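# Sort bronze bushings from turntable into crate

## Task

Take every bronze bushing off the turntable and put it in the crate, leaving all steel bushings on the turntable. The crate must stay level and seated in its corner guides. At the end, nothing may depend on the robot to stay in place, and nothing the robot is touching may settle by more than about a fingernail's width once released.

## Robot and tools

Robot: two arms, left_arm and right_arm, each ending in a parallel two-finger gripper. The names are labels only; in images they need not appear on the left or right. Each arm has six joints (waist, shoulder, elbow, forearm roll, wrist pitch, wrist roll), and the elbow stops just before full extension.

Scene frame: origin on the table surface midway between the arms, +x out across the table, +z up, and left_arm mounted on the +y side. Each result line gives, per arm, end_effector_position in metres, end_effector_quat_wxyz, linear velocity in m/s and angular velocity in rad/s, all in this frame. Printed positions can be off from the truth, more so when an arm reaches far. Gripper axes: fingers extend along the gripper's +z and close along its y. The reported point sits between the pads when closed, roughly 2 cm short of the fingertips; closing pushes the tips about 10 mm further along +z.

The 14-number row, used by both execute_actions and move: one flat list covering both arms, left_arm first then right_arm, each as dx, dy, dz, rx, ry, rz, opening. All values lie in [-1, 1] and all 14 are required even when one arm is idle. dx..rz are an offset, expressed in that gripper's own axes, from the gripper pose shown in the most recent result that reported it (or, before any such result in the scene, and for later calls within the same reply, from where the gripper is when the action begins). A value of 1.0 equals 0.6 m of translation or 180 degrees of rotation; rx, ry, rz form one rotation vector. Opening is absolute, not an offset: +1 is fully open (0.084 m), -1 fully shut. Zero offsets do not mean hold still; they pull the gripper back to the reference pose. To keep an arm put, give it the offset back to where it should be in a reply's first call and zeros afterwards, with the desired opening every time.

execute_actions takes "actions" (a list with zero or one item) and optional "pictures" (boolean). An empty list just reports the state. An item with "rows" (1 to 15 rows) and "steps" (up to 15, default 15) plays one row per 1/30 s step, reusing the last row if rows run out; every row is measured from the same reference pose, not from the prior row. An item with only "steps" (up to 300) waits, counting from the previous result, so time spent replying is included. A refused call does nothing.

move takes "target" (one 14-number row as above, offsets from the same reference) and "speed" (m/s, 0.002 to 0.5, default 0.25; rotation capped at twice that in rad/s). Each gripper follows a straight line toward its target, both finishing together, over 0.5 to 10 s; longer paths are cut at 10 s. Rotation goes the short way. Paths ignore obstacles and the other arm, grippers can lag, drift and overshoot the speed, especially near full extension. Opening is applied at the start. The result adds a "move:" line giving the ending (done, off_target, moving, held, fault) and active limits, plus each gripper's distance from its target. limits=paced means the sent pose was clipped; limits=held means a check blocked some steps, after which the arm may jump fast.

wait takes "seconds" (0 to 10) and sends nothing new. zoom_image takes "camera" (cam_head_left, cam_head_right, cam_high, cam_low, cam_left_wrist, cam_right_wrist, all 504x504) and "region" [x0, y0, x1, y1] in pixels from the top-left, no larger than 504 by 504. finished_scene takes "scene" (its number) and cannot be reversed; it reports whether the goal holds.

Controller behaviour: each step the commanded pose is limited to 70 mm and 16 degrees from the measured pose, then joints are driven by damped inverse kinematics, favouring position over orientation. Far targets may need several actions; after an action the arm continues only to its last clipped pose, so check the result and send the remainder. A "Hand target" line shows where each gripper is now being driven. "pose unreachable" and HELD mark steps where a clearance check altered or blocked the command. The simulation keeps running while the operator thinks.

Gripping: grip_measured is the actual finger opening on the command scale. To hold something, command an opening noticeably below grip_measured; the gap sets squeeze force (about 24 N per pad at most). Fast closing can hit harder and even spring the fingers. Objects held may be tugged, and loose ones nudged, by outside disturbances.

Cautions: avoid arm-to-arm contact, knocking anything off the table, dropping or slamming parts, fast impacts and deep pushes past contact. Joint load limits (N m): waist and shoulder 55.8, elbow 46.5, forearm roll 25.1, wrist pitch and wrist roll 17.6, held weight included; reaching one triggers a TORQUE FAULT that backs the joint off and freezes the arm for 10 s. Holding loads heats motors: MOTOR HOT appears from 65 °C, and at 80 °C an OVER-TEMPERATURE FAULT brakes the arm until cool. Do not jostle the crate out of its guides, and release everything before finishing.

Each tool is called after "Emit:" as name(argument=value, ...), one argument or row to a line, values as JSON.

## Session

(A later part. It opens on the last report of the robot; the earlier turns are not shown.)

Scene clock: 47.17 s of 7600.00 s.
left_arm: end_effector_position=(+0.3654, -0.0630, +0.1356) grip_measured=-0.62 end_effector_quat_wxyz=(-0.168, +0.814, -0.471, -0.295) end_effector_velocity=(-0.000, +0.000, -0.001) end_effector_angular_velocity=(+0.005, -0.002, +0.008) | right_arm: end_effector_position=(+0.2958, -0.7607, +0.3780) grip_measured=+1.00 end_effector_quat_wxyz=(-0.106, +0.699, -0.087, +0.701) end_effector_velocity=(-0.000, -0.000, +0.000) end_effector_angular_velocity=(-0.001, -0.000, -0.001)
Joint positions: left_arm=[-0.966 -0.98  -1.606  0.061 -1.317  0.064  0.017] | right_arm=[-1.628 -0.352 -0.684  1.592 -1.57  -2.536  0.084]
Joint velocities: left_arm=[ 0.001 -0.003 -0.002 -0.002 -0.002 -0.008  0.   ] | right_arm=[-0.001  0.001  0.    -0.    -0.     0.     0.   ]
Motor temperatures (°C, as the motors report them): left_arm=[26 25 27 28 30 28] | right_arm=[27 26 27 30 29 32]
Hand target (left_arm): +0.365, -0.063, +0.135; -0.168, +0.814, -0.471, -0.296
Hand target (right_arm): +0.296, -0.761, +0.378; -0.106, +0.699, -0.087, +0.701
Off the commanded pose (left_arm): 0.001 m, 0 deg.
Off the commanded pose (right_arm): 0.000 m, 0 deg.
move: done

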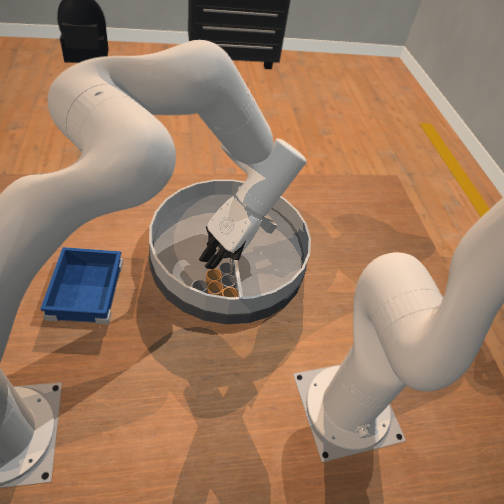

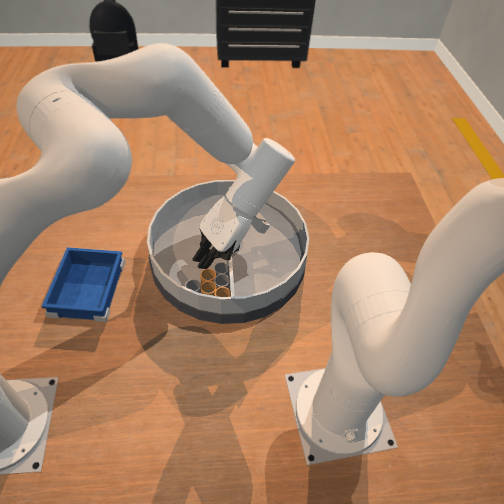

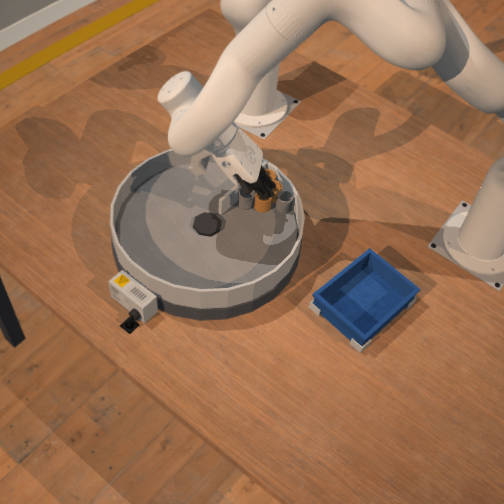

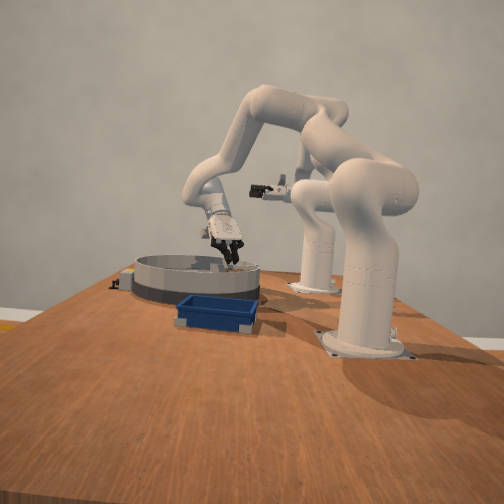

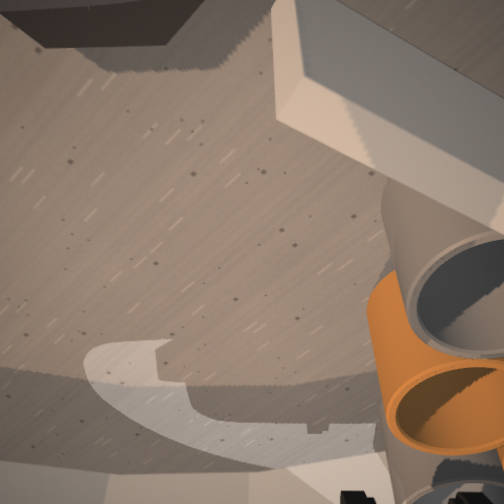

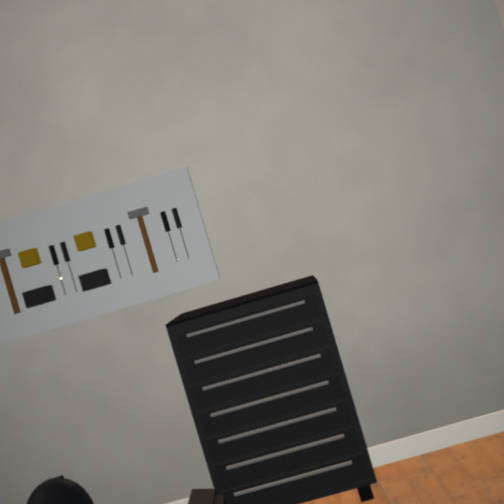

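Emit:
move(
  target=[0.0214,0.004,0.0255,0,0,0,-0.6,0,0,0,0,0,0,1],
  speed=0.05,
)

Emit:
zoom_image(
  camera="cam_head_left",
  region=[180,230,260,310],
)

Emit:
zoom_image(
  camera="cam_high",
  region=[220,150,300,230],
)

Scene clock: 49.07 s of 7600.00 s.
left_arm: end_effector_position=(+0.3634, -0.0644, +0.1159) grip_measured=-0.62 end_effector_quat_wxyz=(-0.168, +0.814, -0.471, -0.295) end_effector_velocity=(-0.000, -0.000, -0.001) end_effector_angular_velocity=(-0.000, -0.001, +0.000) | right_arm: end_effector_position=(+0.2958, -0.7607, +0.3780) grip_measured=+1.00 end_effector_quat_wxyz=(-0.106, +0.699, -0.087, +0.701) end_effector_velocity=(+0.000, +0.000, -0.000) end_effector_angular_velocity=(+0.001, +0.000, +0.000)
Joint positions: left_arm=[-0.969 -1.012 -1.611  0.059 -1.292  0.06   0.017] | right_arm=[-1.628 -0.352 -0.684  1.592 -1.57  -2.536  0.084]
Joint velocities: left_arm=[-0.    -0.002 -0.001  0.     0.002 -0.001  0.   ] | right_arm=[ 0.    -0.001  0.    -0.     0.    -0.     0.   ]
Motor temperatures (°C, as the motors report them): left_arm=[26 25 27 28 30 28] | right_arm=[27 26 27 30 29 32]
Hand target (left_arm): +0.363, -0.064, +0.116; -0.168, +0.814, -0.471, -0.295
Hand target (right_arm): +0.296, -0.761, +0.378; -0.106, +0.699, -0.087, +0.701
Off the commanded pose (left_arm): 0.000 m, 0 deg.
Off the commanded pose (right_arm): 0.000 m, 0 deg.
move: done

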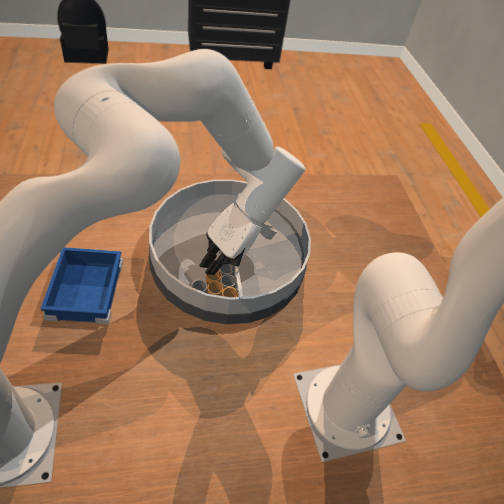

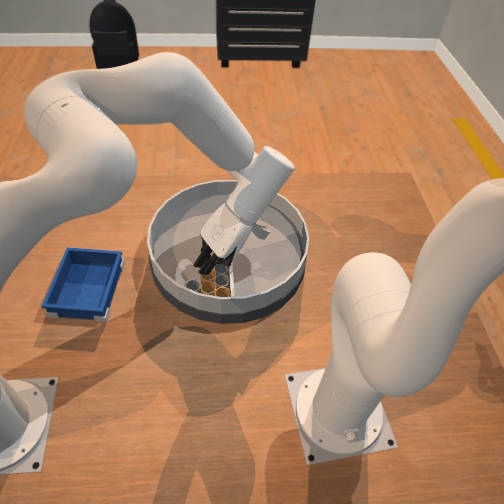

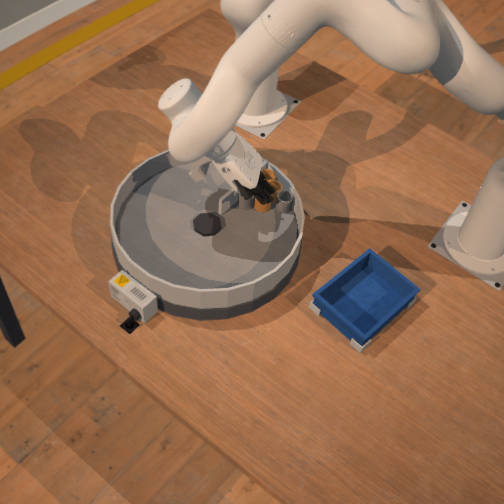

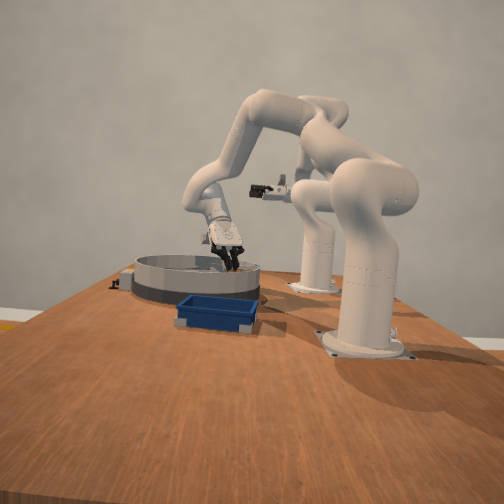

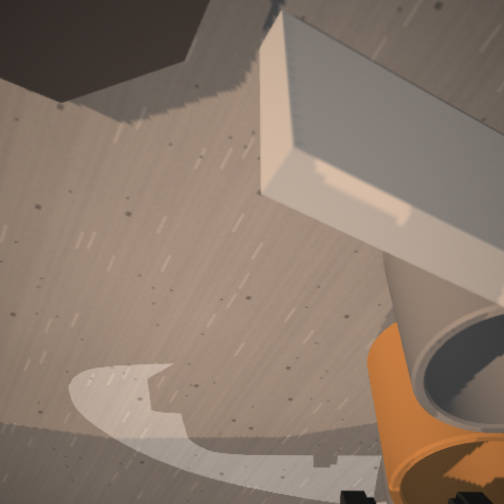

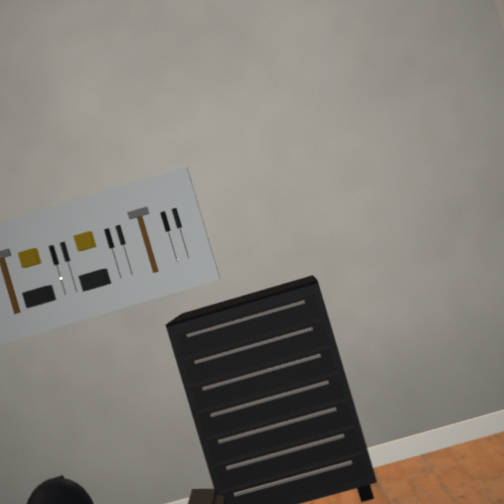

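Region (180, 230, 260, 310) of cam_head_left's 504x504 image, scaled by 6.300, with more detail than that image has.

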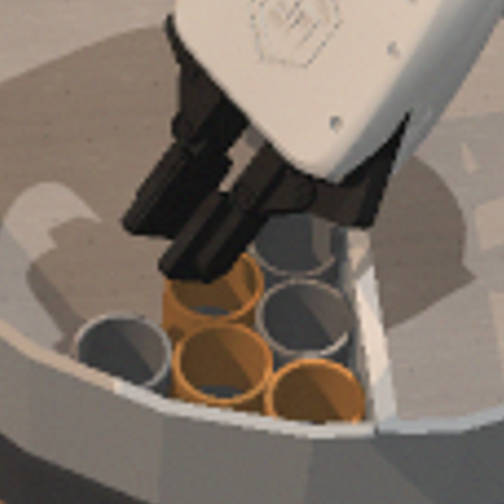

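Region (220, 150, 300, 230) of cam_high's 504x504 image, scaled by 6.300, with more detail than that image has.

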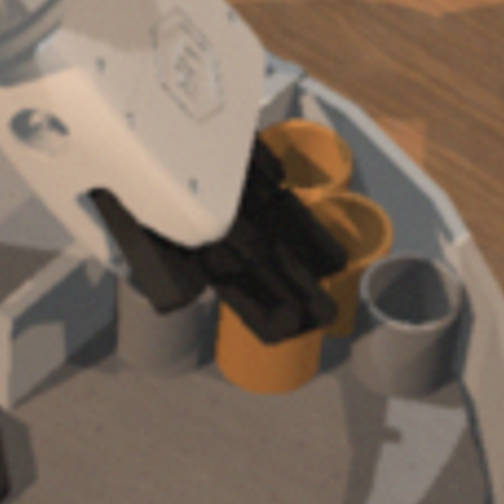

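Emit:
move(
  target=[0.0153,0,0.0132,0,0,0,-0.6,0,0,0,0,0,0,1],
  speed=0.02,
)

Emit:
move(
  target=[0,0,0,0,0,0,-1,0,0,0,0,0,0,1],
)

Emit:
move(
  target=[-0.09,0,-0.107,0,0,0,-1,0,0,0,0,0,0,1],
  speed=0.1,
)

Emit:
zoom_image(
  camera="cam_head_left",
  region=[170,210,270,310],
)

Scene clock: 51.43 s of 7600.00 s.
left_arm: end_effector_position=(+0.3643, -0.0661, +0.1040) grip_measured=-0.62 end_effector_quat_wxyz=(-0.168, +0.814, -0.471, -0.295) end_effector_velocity=(+0.000, -0.000, -0.001) end_effector_angular_velocity=(-0.001, -0.001, +0.001) | right_arm: end_effector_position=(+0.2958, -0.7607, +0.3780) grip_measured=+1.00 end_effector_quat_wxyz=(-0.106, +0.699, -0.087, +0.701) end_effector_velocity=(+0.000, +0.000, -0.000) end_effector_angular_velocity=(+0.001, +0.000, +0.001)
Joint positions: left_arm=[-0.969 -1.036 -1.625  0.059 -1.281  0.06   0.017] | right_arm=[-1.628 -0.352 -0.684  1.592 -1.57  -2.536  0.084]
Joint velocities: left_arm=[ 0.    -0.002 -0.002 -0.     0.001 -0.    -0.   ] | right_arm=[ 0.001 -0.001  0.    -0.     0.    -0.     0.   ]
Motor temperatures (°C, as the motors report them): left_arm=[26 25 27 28 30 28] | right_arm=[27 26 27 30 29 32]
Hand target (left_arm): +0.364, -0.066, +0.104; -0.168, +0.814, -0.471, -0.295
Hand target (right_arm): +0.296, -0.761, +0.378; -0.106, +0.699, -0.087, +0.701
Off the commanded pose (left_arm): 0.000 m, 0 deg.
Off the commanded pose (right_arm): 0.000 m, 0 deg.
move: done

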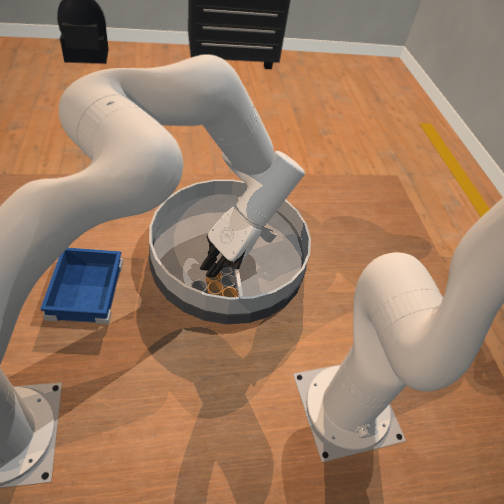

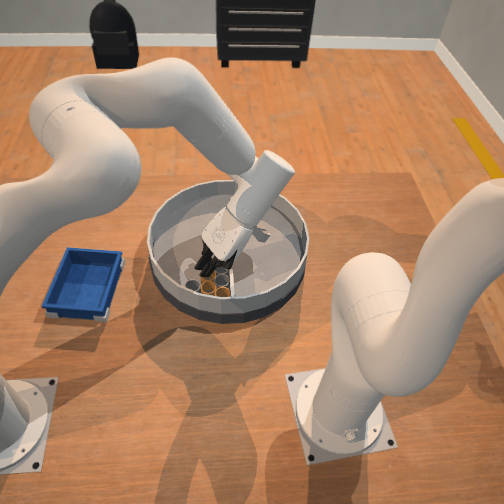

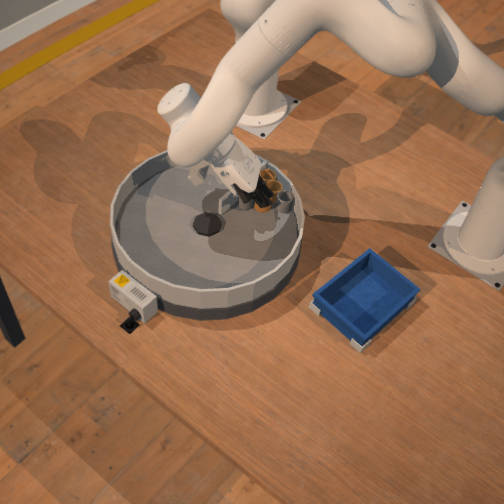

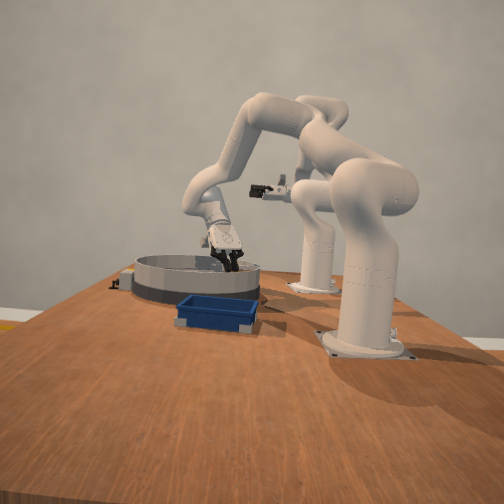

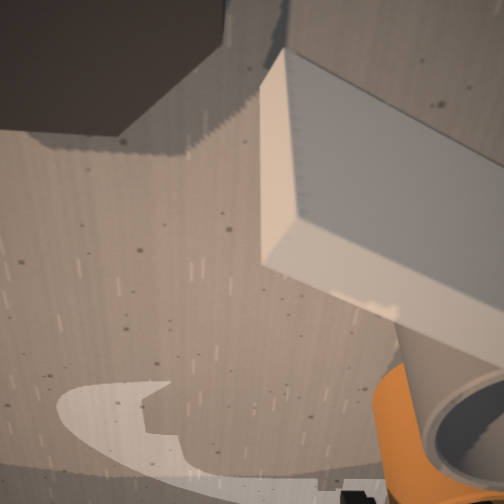

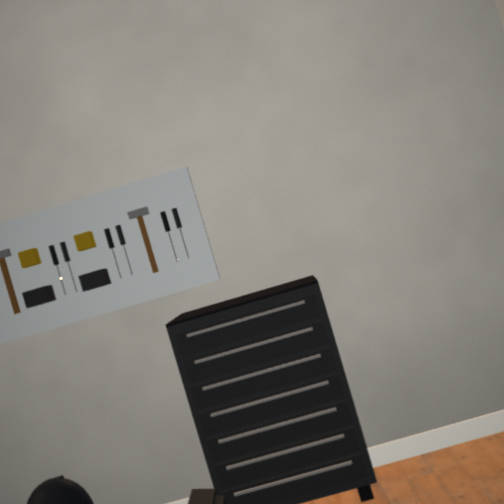

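Scene clock: 51.93 s of 7600.00 s.
left_arm: end_effector_position=(+0.3644, -0.0657, +0.1045) grip_measured=-0.90 end_effector_quat_wxyz=(-0.168, +0.814, -0.471, -0.296) end_effector_velocity=(-0.000, -0.001, -0.001) end_effector_angular_velocity=(-0.002, -0.001, +0.002) | right_arm: end_effector_position=(+0.2958, -0.7607, +0.3780) grip_measured=+1.00 end_effector_quat_wxyz=(-0.106, +0.699, -0.087, +0.701) end_effector_velocity=(-0.000, -0.000, +0.000) end_effector_angular_velocity=(-0.001, +0.000, -0.001)
Joint positions: left_arm=[-0.969 -1.035 -1.625  0.06  -1.283  0.059  0.004] | right_arm=[-1.628 -0.352 -0.684  1.592 -1.57  -2.536  0.084]
Joint velocities: left_arm=[-0.001 -0.    -0.    -0.002  0.002 -0.001  0.   ] | right_arm=[-0.  0. -0.  0.  0. -0.  0.]
Motor temperatures (°C, as the motors report them): left_arm=[26 25 27 28 30 28] | right_arm=[27 26 27 30 29 32]
Hand target (left_arm): +0.364, -0.066, +0.104; -0.168, +0.814, -0.471, -0.295
Hand target (right_arm): +0.296, -0.761, +0.378; -0.106, +0.699, -0.087, +0.701
Off the commanded pose (left_arm): 0.001 m, 0 deg.
Off the commanded pose (right_arm): 0.000 m, 0 deg.
move: done

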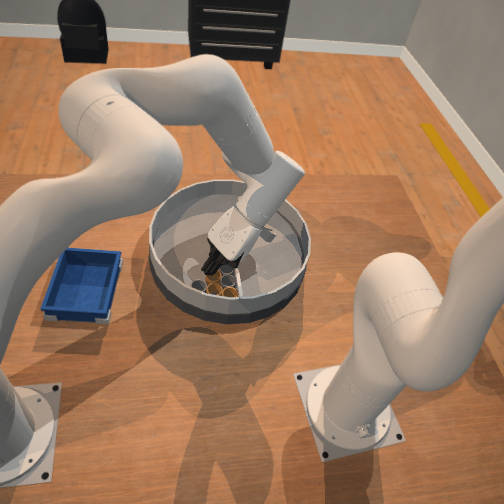

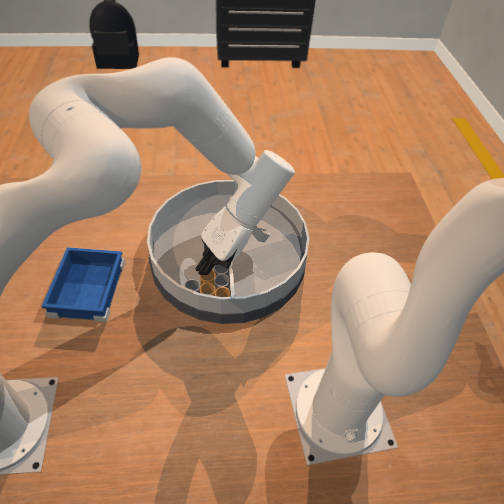

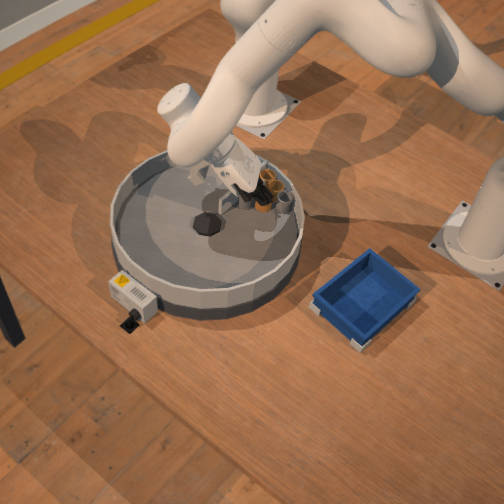

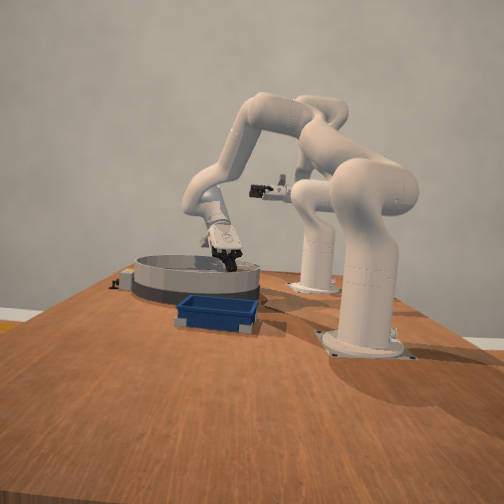

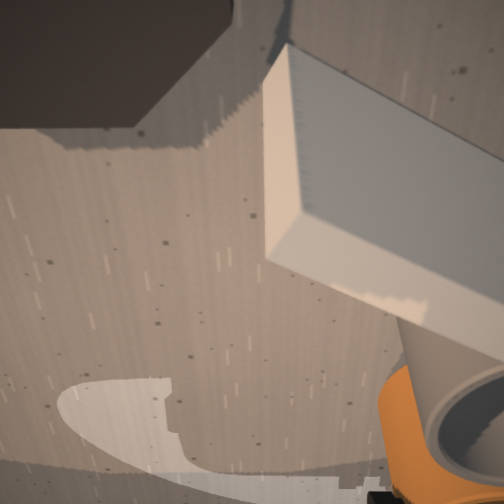

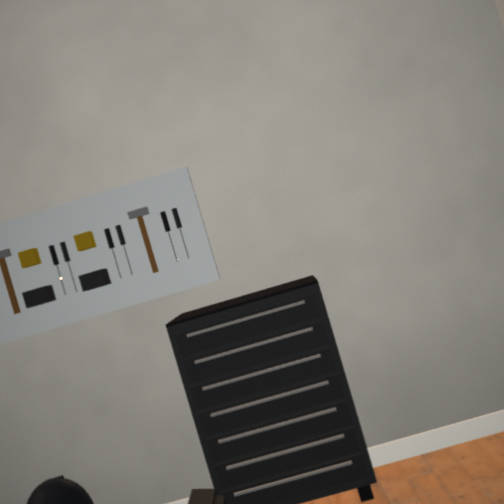

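Scene clock: 53.17 s of 7600.00 s.
left_arm: end_effector_position=(+0.3644, -0.0652, +0.1880) grip_measured=-1.00 end_effector_quat_wxyz=(-0.168, +0.814, -0.471, -0.296) end_effector_velocity=(+0.000, -0.000, +0.002) end_effector_angular_velocity=(-0.002, +0.000, -0.001) | right_arm: end_effector_position=(+0.2958, -0.7607, +0.3780) grip_measured=+1.00 end_effector_quat_wxyz=(-0.106, +0.699, -0.087, +0.701) end_effector_velocity=(+0.000, +0.000, -0.000) end_effector_angular_velocity=(+0.000, -0.001, +0.000)
Joint positions: left_arm=[-0.969 -0.906 -1.608  0.058 -1.395  0.066  0.   ] | right_arm=[-1.628 -0.352 -0.684  1.592 -1.57  -2.536  0.084]
Joint velocities: left_arm=[-0.     0.003 -0.001 -0.    -0.002  0.002  0.   ] | right_arm=[ 0.    -0.    -0.    -0.    -0.001 -0.    -0.   ]
Motor temperatures (°C, as the motors report them): left_arm=[26 25 27 28 30 28] | right_arm=[27 26 27 30 29 32]
Hand target (left_arm): +0.364, -0.065, +0.188; -0.168, +0.814, -0.471, -0.296
Hand target (right_arm): +0.296, -0.761, +0.378; -0.106, +0.699, -0.087, +0.701
Off the commanded pose (left_arm): 0.000 m, 0 deg.
Off the commanded pose (right_arm): 0.000 m, 0 deg.
move: done

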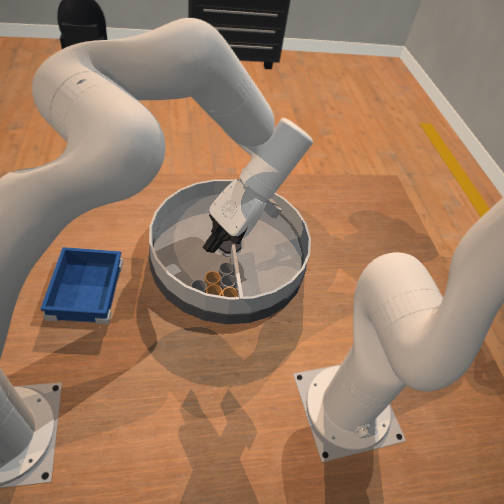

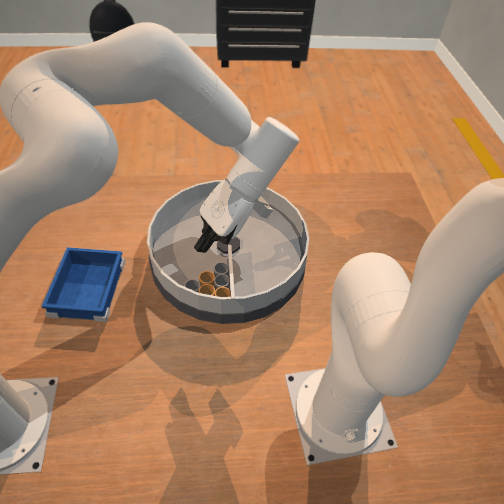

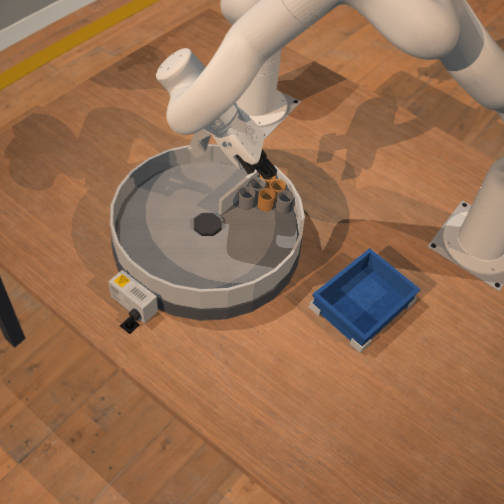

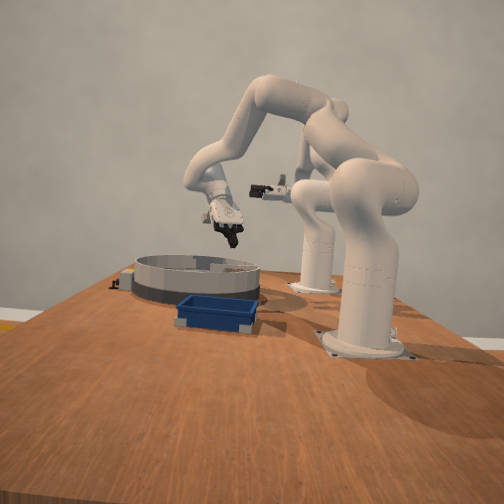

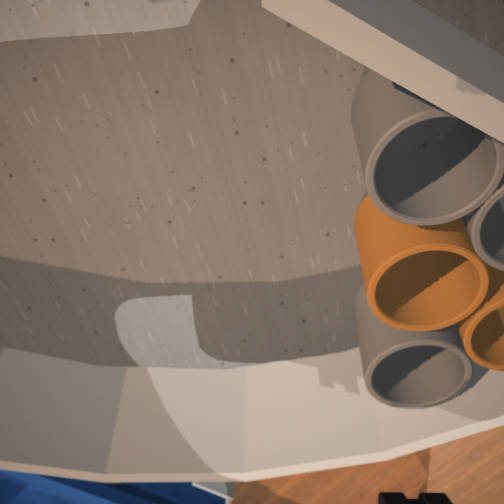

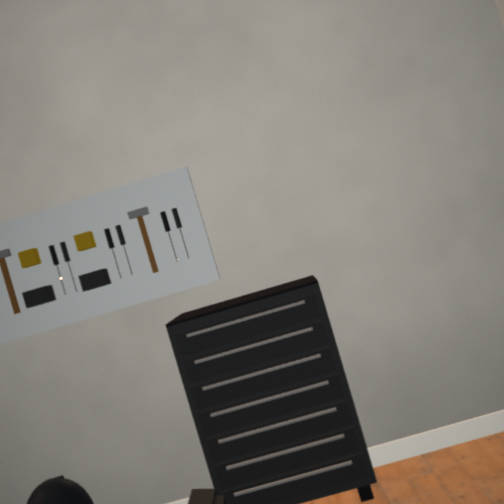

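Region (170, 210, 270, 310) of cam_head_left's 504x504 image, scaled by 5.040, with more detail than that image has.

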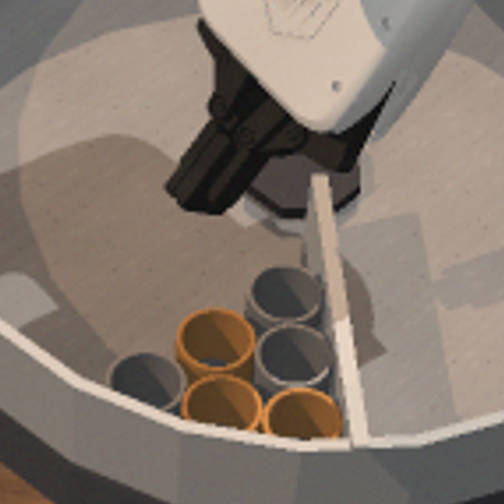

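Emit:
move(
  target=[0.0673,0.009,0.0958,0,0,0,-0.5,0,0,0,0,0,0,1],
  speed=0.1,
)

Emit:
zoom_image(
  camera="cam_head_left",
  region=[170,210,270,310],
)

Scene clock: 56.60 s of 7600.00 s.
left_arm: end_effector_position=(+0.3567, -0.0631, +0.1183) grip_measured=-0.52 end_effector_quat_wxyz=(-0.168, +0.814, -0.471, -0.296) end_effector_velocity=(-0.001, +0.000, -0.002) end_effector_angular_velocity=(+0.001, +0.001, -0.001) | right_arm: end_effector_position=(+0.2958, -0.7607, +0.3780) grip_measured=+1.00 end_effector_quat_wxyz=(-0.106, +0.699, -0.087, +0.701) end_effector_velocity=(+0.000, +0.000, +0.000) end_effector_angular_velocity=(-0.000, +0.000, +0.000)
Joint positions: left_arm=[-0.976 -0.998 -1.591  0.055 -1.287  0.056  0.021] | right_arm=[-1.628 -0.352 -0.684  1.592 -1.57  -2.536  0.084]
Joint velocities: left_arm=[-0.    -0.003  0.001 -0.     0.002  0.    -0.   ] | right_arm=[ 0.001  0.    -0.     0.     0.    -0.    -0.   ]
Motor temperatures (°C, as the motors report them): left_arm=[26 25 27 28 30 28] | right_arm=[27 26 27 30 29 32]
Hand target (left_arm): +0.357, -0.063, +0.118; -0.168, +0.814, -0.471, -0.296
Hand target (right_arm): +0.296, -0.761, +0.378; -0.106, +0.699, -0.087, +0.701
Off the commanded pose (left_arm): 0.000 m, 0 deg.
Off the commanded pose (right_arm): 0.000 m, 0 deg.
move: done

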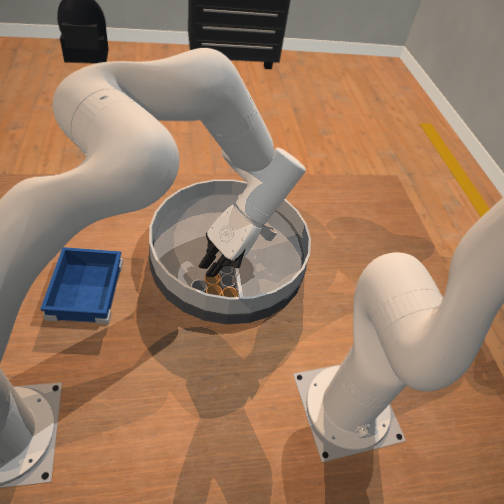

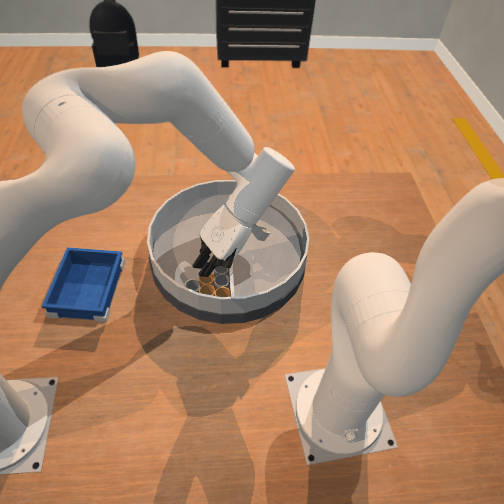

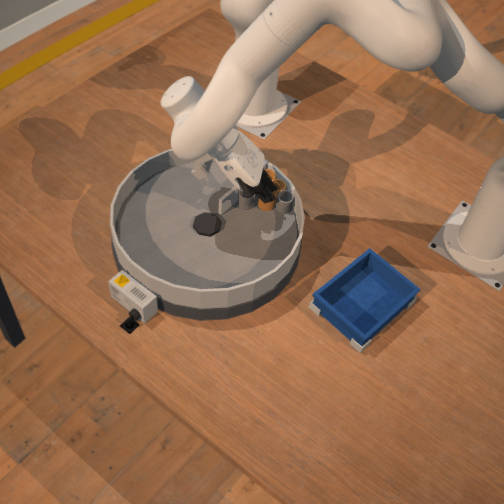

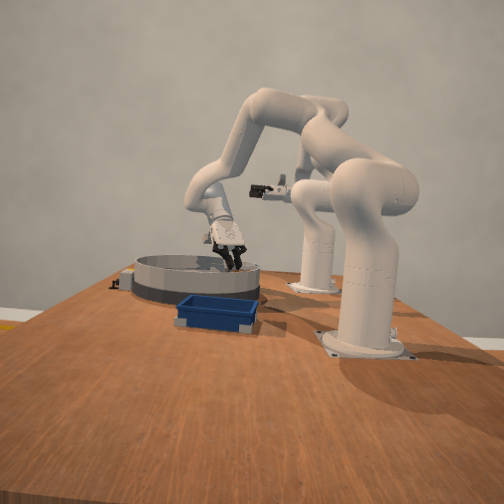

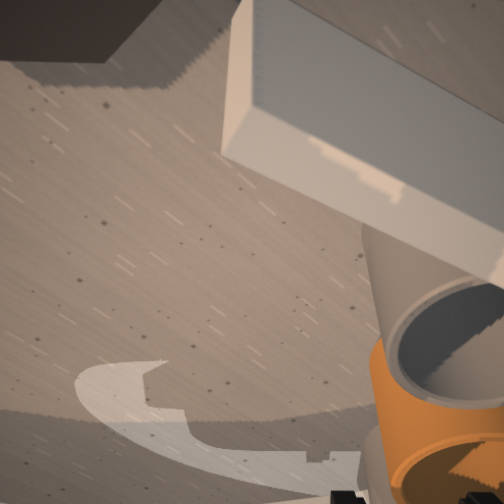

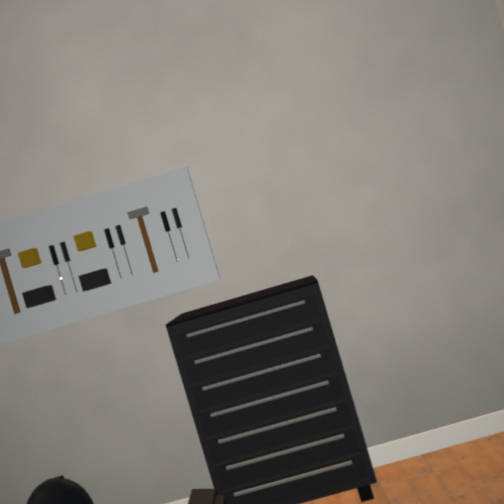

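Region (170, 210, 270, 310) of cam_head_left's 504x504 image, scaled by 5.040, with more detail than that image has.

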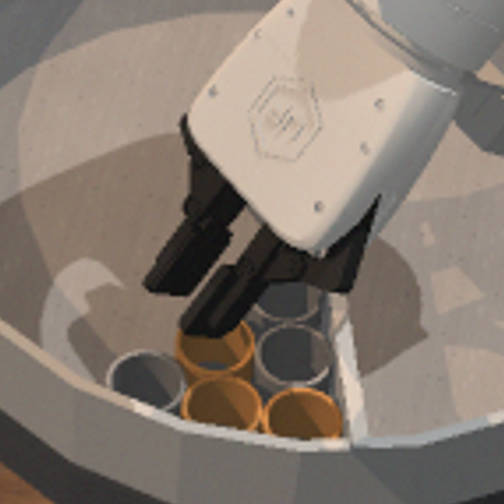

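Down 13 mm, then drag, also bearing away from the fence.

Emit:
move(
  target=[0.0139,0,0.0166,0,0,0,-0.5,0,0,0,0,0,0,1],
  speed=0.03,
)

Emit:
move(
  target=[-0.03,-0.19,0.025,0,0,0,-0.5,0,0,0,0,0,0,1],
  speed=0.06,
)

Emit:
zoom_image(
  camera="cam_head_left",
  region=[150,190,270,310],
)

Scene clock: 58.87 s of 7600.00 s.
left_arm: end_effector_position=(+0.3567, -0.0631, +0.1055) grip_measured=-0.52 end_effector_quat_wxyz=(-0.168, +0.814, -0.471, -0.296) end_effector_velocity=(+0.000, -0.000, -0.001) end_effector_angular_velocity=(-0.001, -0.001, -0.000) | right_arm: end_effector_position=(+0.2958, -0.7607, +0.3780) grip_measured=+1.00 end_effector_quat_wxyz=(-0.106, +0.699, -0.087, +0.701) end_effector_velocity=(+0.000, -0.000, +0.000) end_effector_angular_velocity=(-0.001, -0.000, +0.000)
Joint positions: left_arm=[-0.976 -1.019 -1.596  0.055 -1.271  0.055  0.021] | right_arm=[-1.628 -0.352 -0.684  1.592 -1.57  -2.536  0.084]
Joint velocities: left_arm=[-0.    -0.002 -0.001 -0.     0.002  0.    -0.   ] | right_arm=[ 0.     0.    -0.001  0.    -0.     0.    -0.   ]
Motor temperatures (°C, as the motors report them): left_arm=[26 25 27 28 30 28] | right_arm=[27 26 27 30 29 32]
Hand target (left_arm): +0.357, -0.063, +0.105; -0.168, +0.814, -0.471, -0.296
Hand target (right_arm): +0.296, -0.761, +0.378; -0.106, +0.699, -0.087, +0.701
Off the commanded pose (left_arm): 0.000 m, 0 deg.
Off the commanded pose (right_arm): 0.000 m, 0 deg.
move: done

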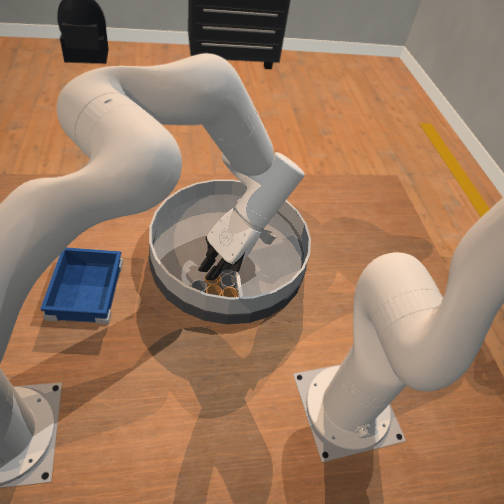

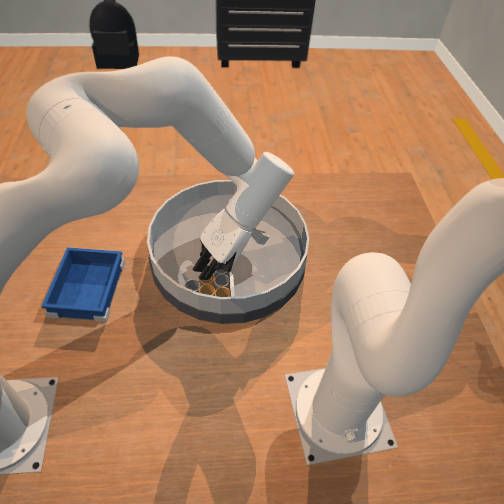

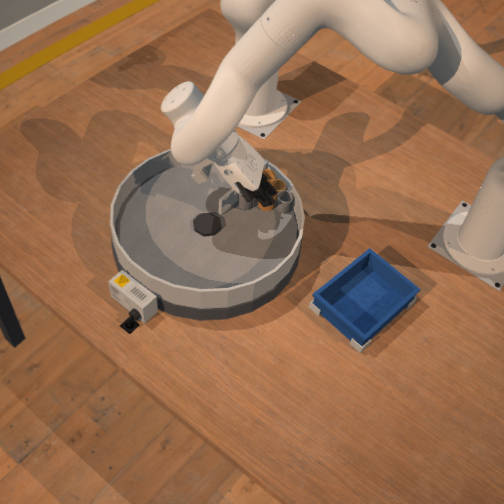

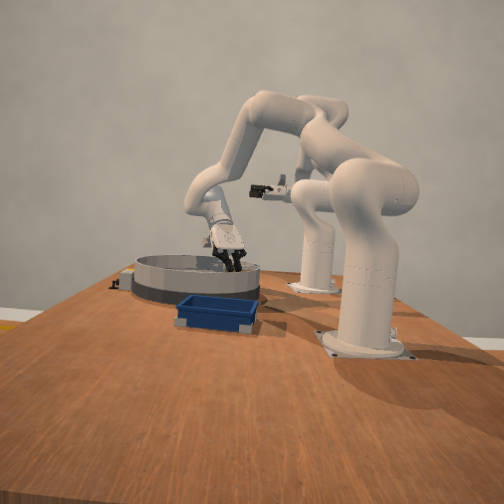

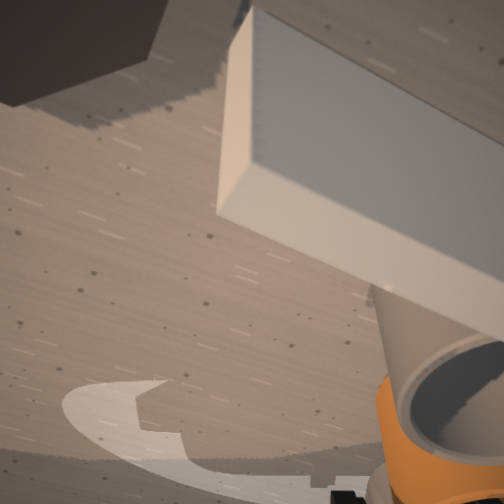

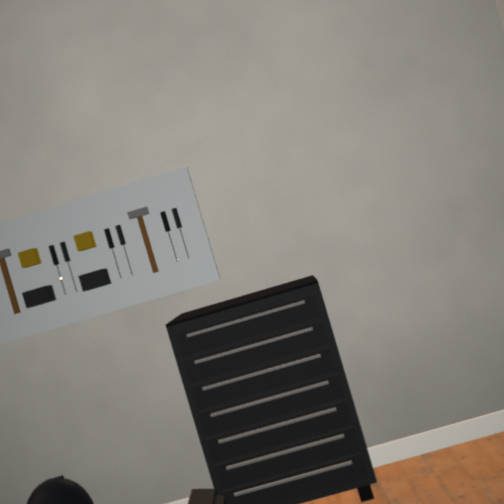

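Scene clock: 61.13 s of 7600.00 s.
left_arm: end_effector_position=(+0.4433, +0.0140, +0.1052) grip_measured=-0.52 end_effector_quat_wxyz=(-0.168, +0.814, -0.471, -0.296) end_effector_velocity=(+0.001, +0.001, +0.000) end_effector_angular_velocity=(+0.000, +0.000, +0.001) | right_arm: end_effector_position=(+0.2958, -0.7607, +0.3780) grip_measured=+1.00 end_effector_quat_wxyz=(-0.106, +0.699, -0.087, +0.701) end_effector_velocity=(-0.000, -0.000, -0.001) end_effector_angular_velocity=(+0.001, +0.001, -0.001)
Joint positions: left_arm=[-0.807 -1.011 -1.581  0.168 -1.253  0.15   0.021] | right_arm=[-1.628 -0.352 -0.684  1.592 -1.57  -2.536  0.084]
Joint velocities: left_arm=[ 0.003 -0.    -0.     0.001 -0.     0.001  0.   ] | right_arm=[-0.001 -0.001 -0.001 -0.     0.    -0.     0.   ]
Motor temperatures (°C, as the motors report them): left_arm=[26 25 27 28 30 28] | right_arm=[27 26 27 30 29 32]
Hand target (left_arm): +0.443, +0.014, +0.105; -0.168, +0.814, -0.471, -0.296
Hand target (right_arm): +0.296, -0.761, +0.378; -0.106, +0.699, -0.087, +0.701
Off the commanded pose (left_arm): 0.001 m, 0 deg.
Off the commanded pose (right_arm): 0.000 m, 0 deg.
move: done

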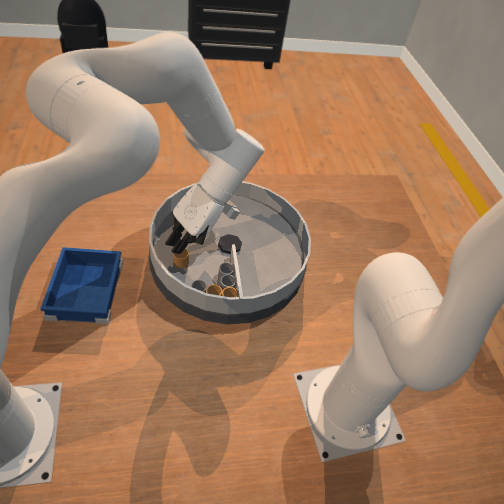

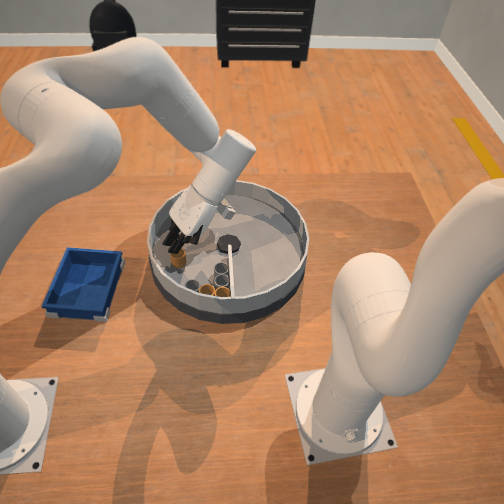

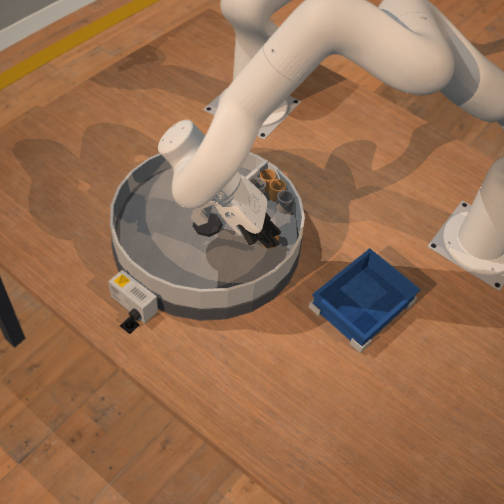

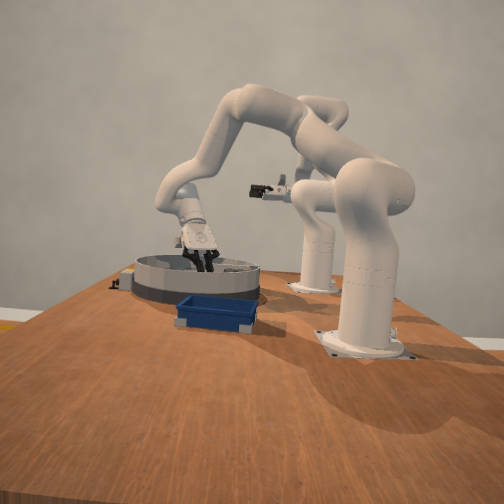

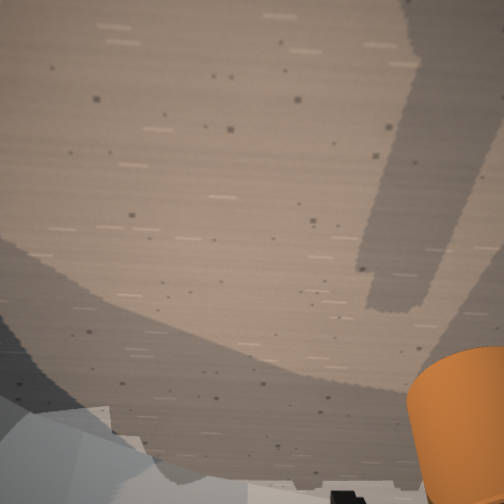

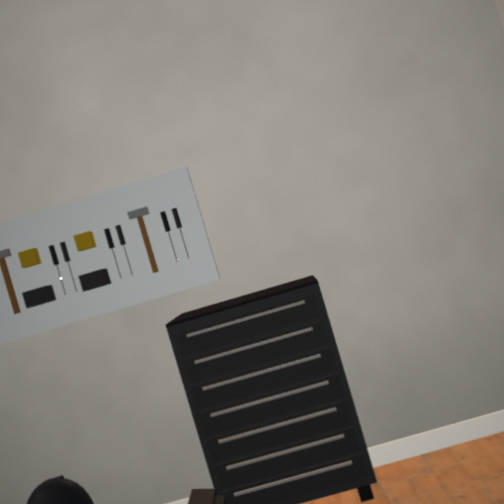

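Region (150, 190, 270, 310) of cam_head_left's 504x504 image, scaled by 4.200, with more detail than that image has.

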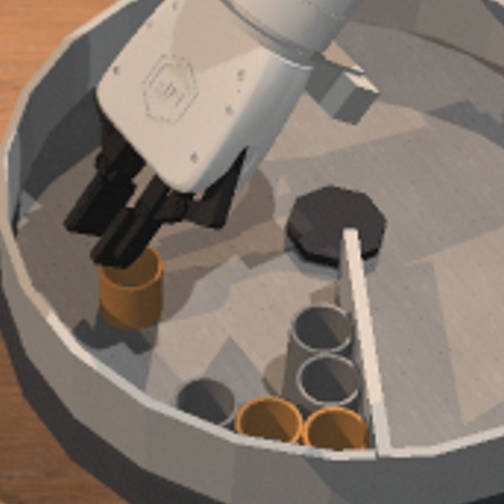

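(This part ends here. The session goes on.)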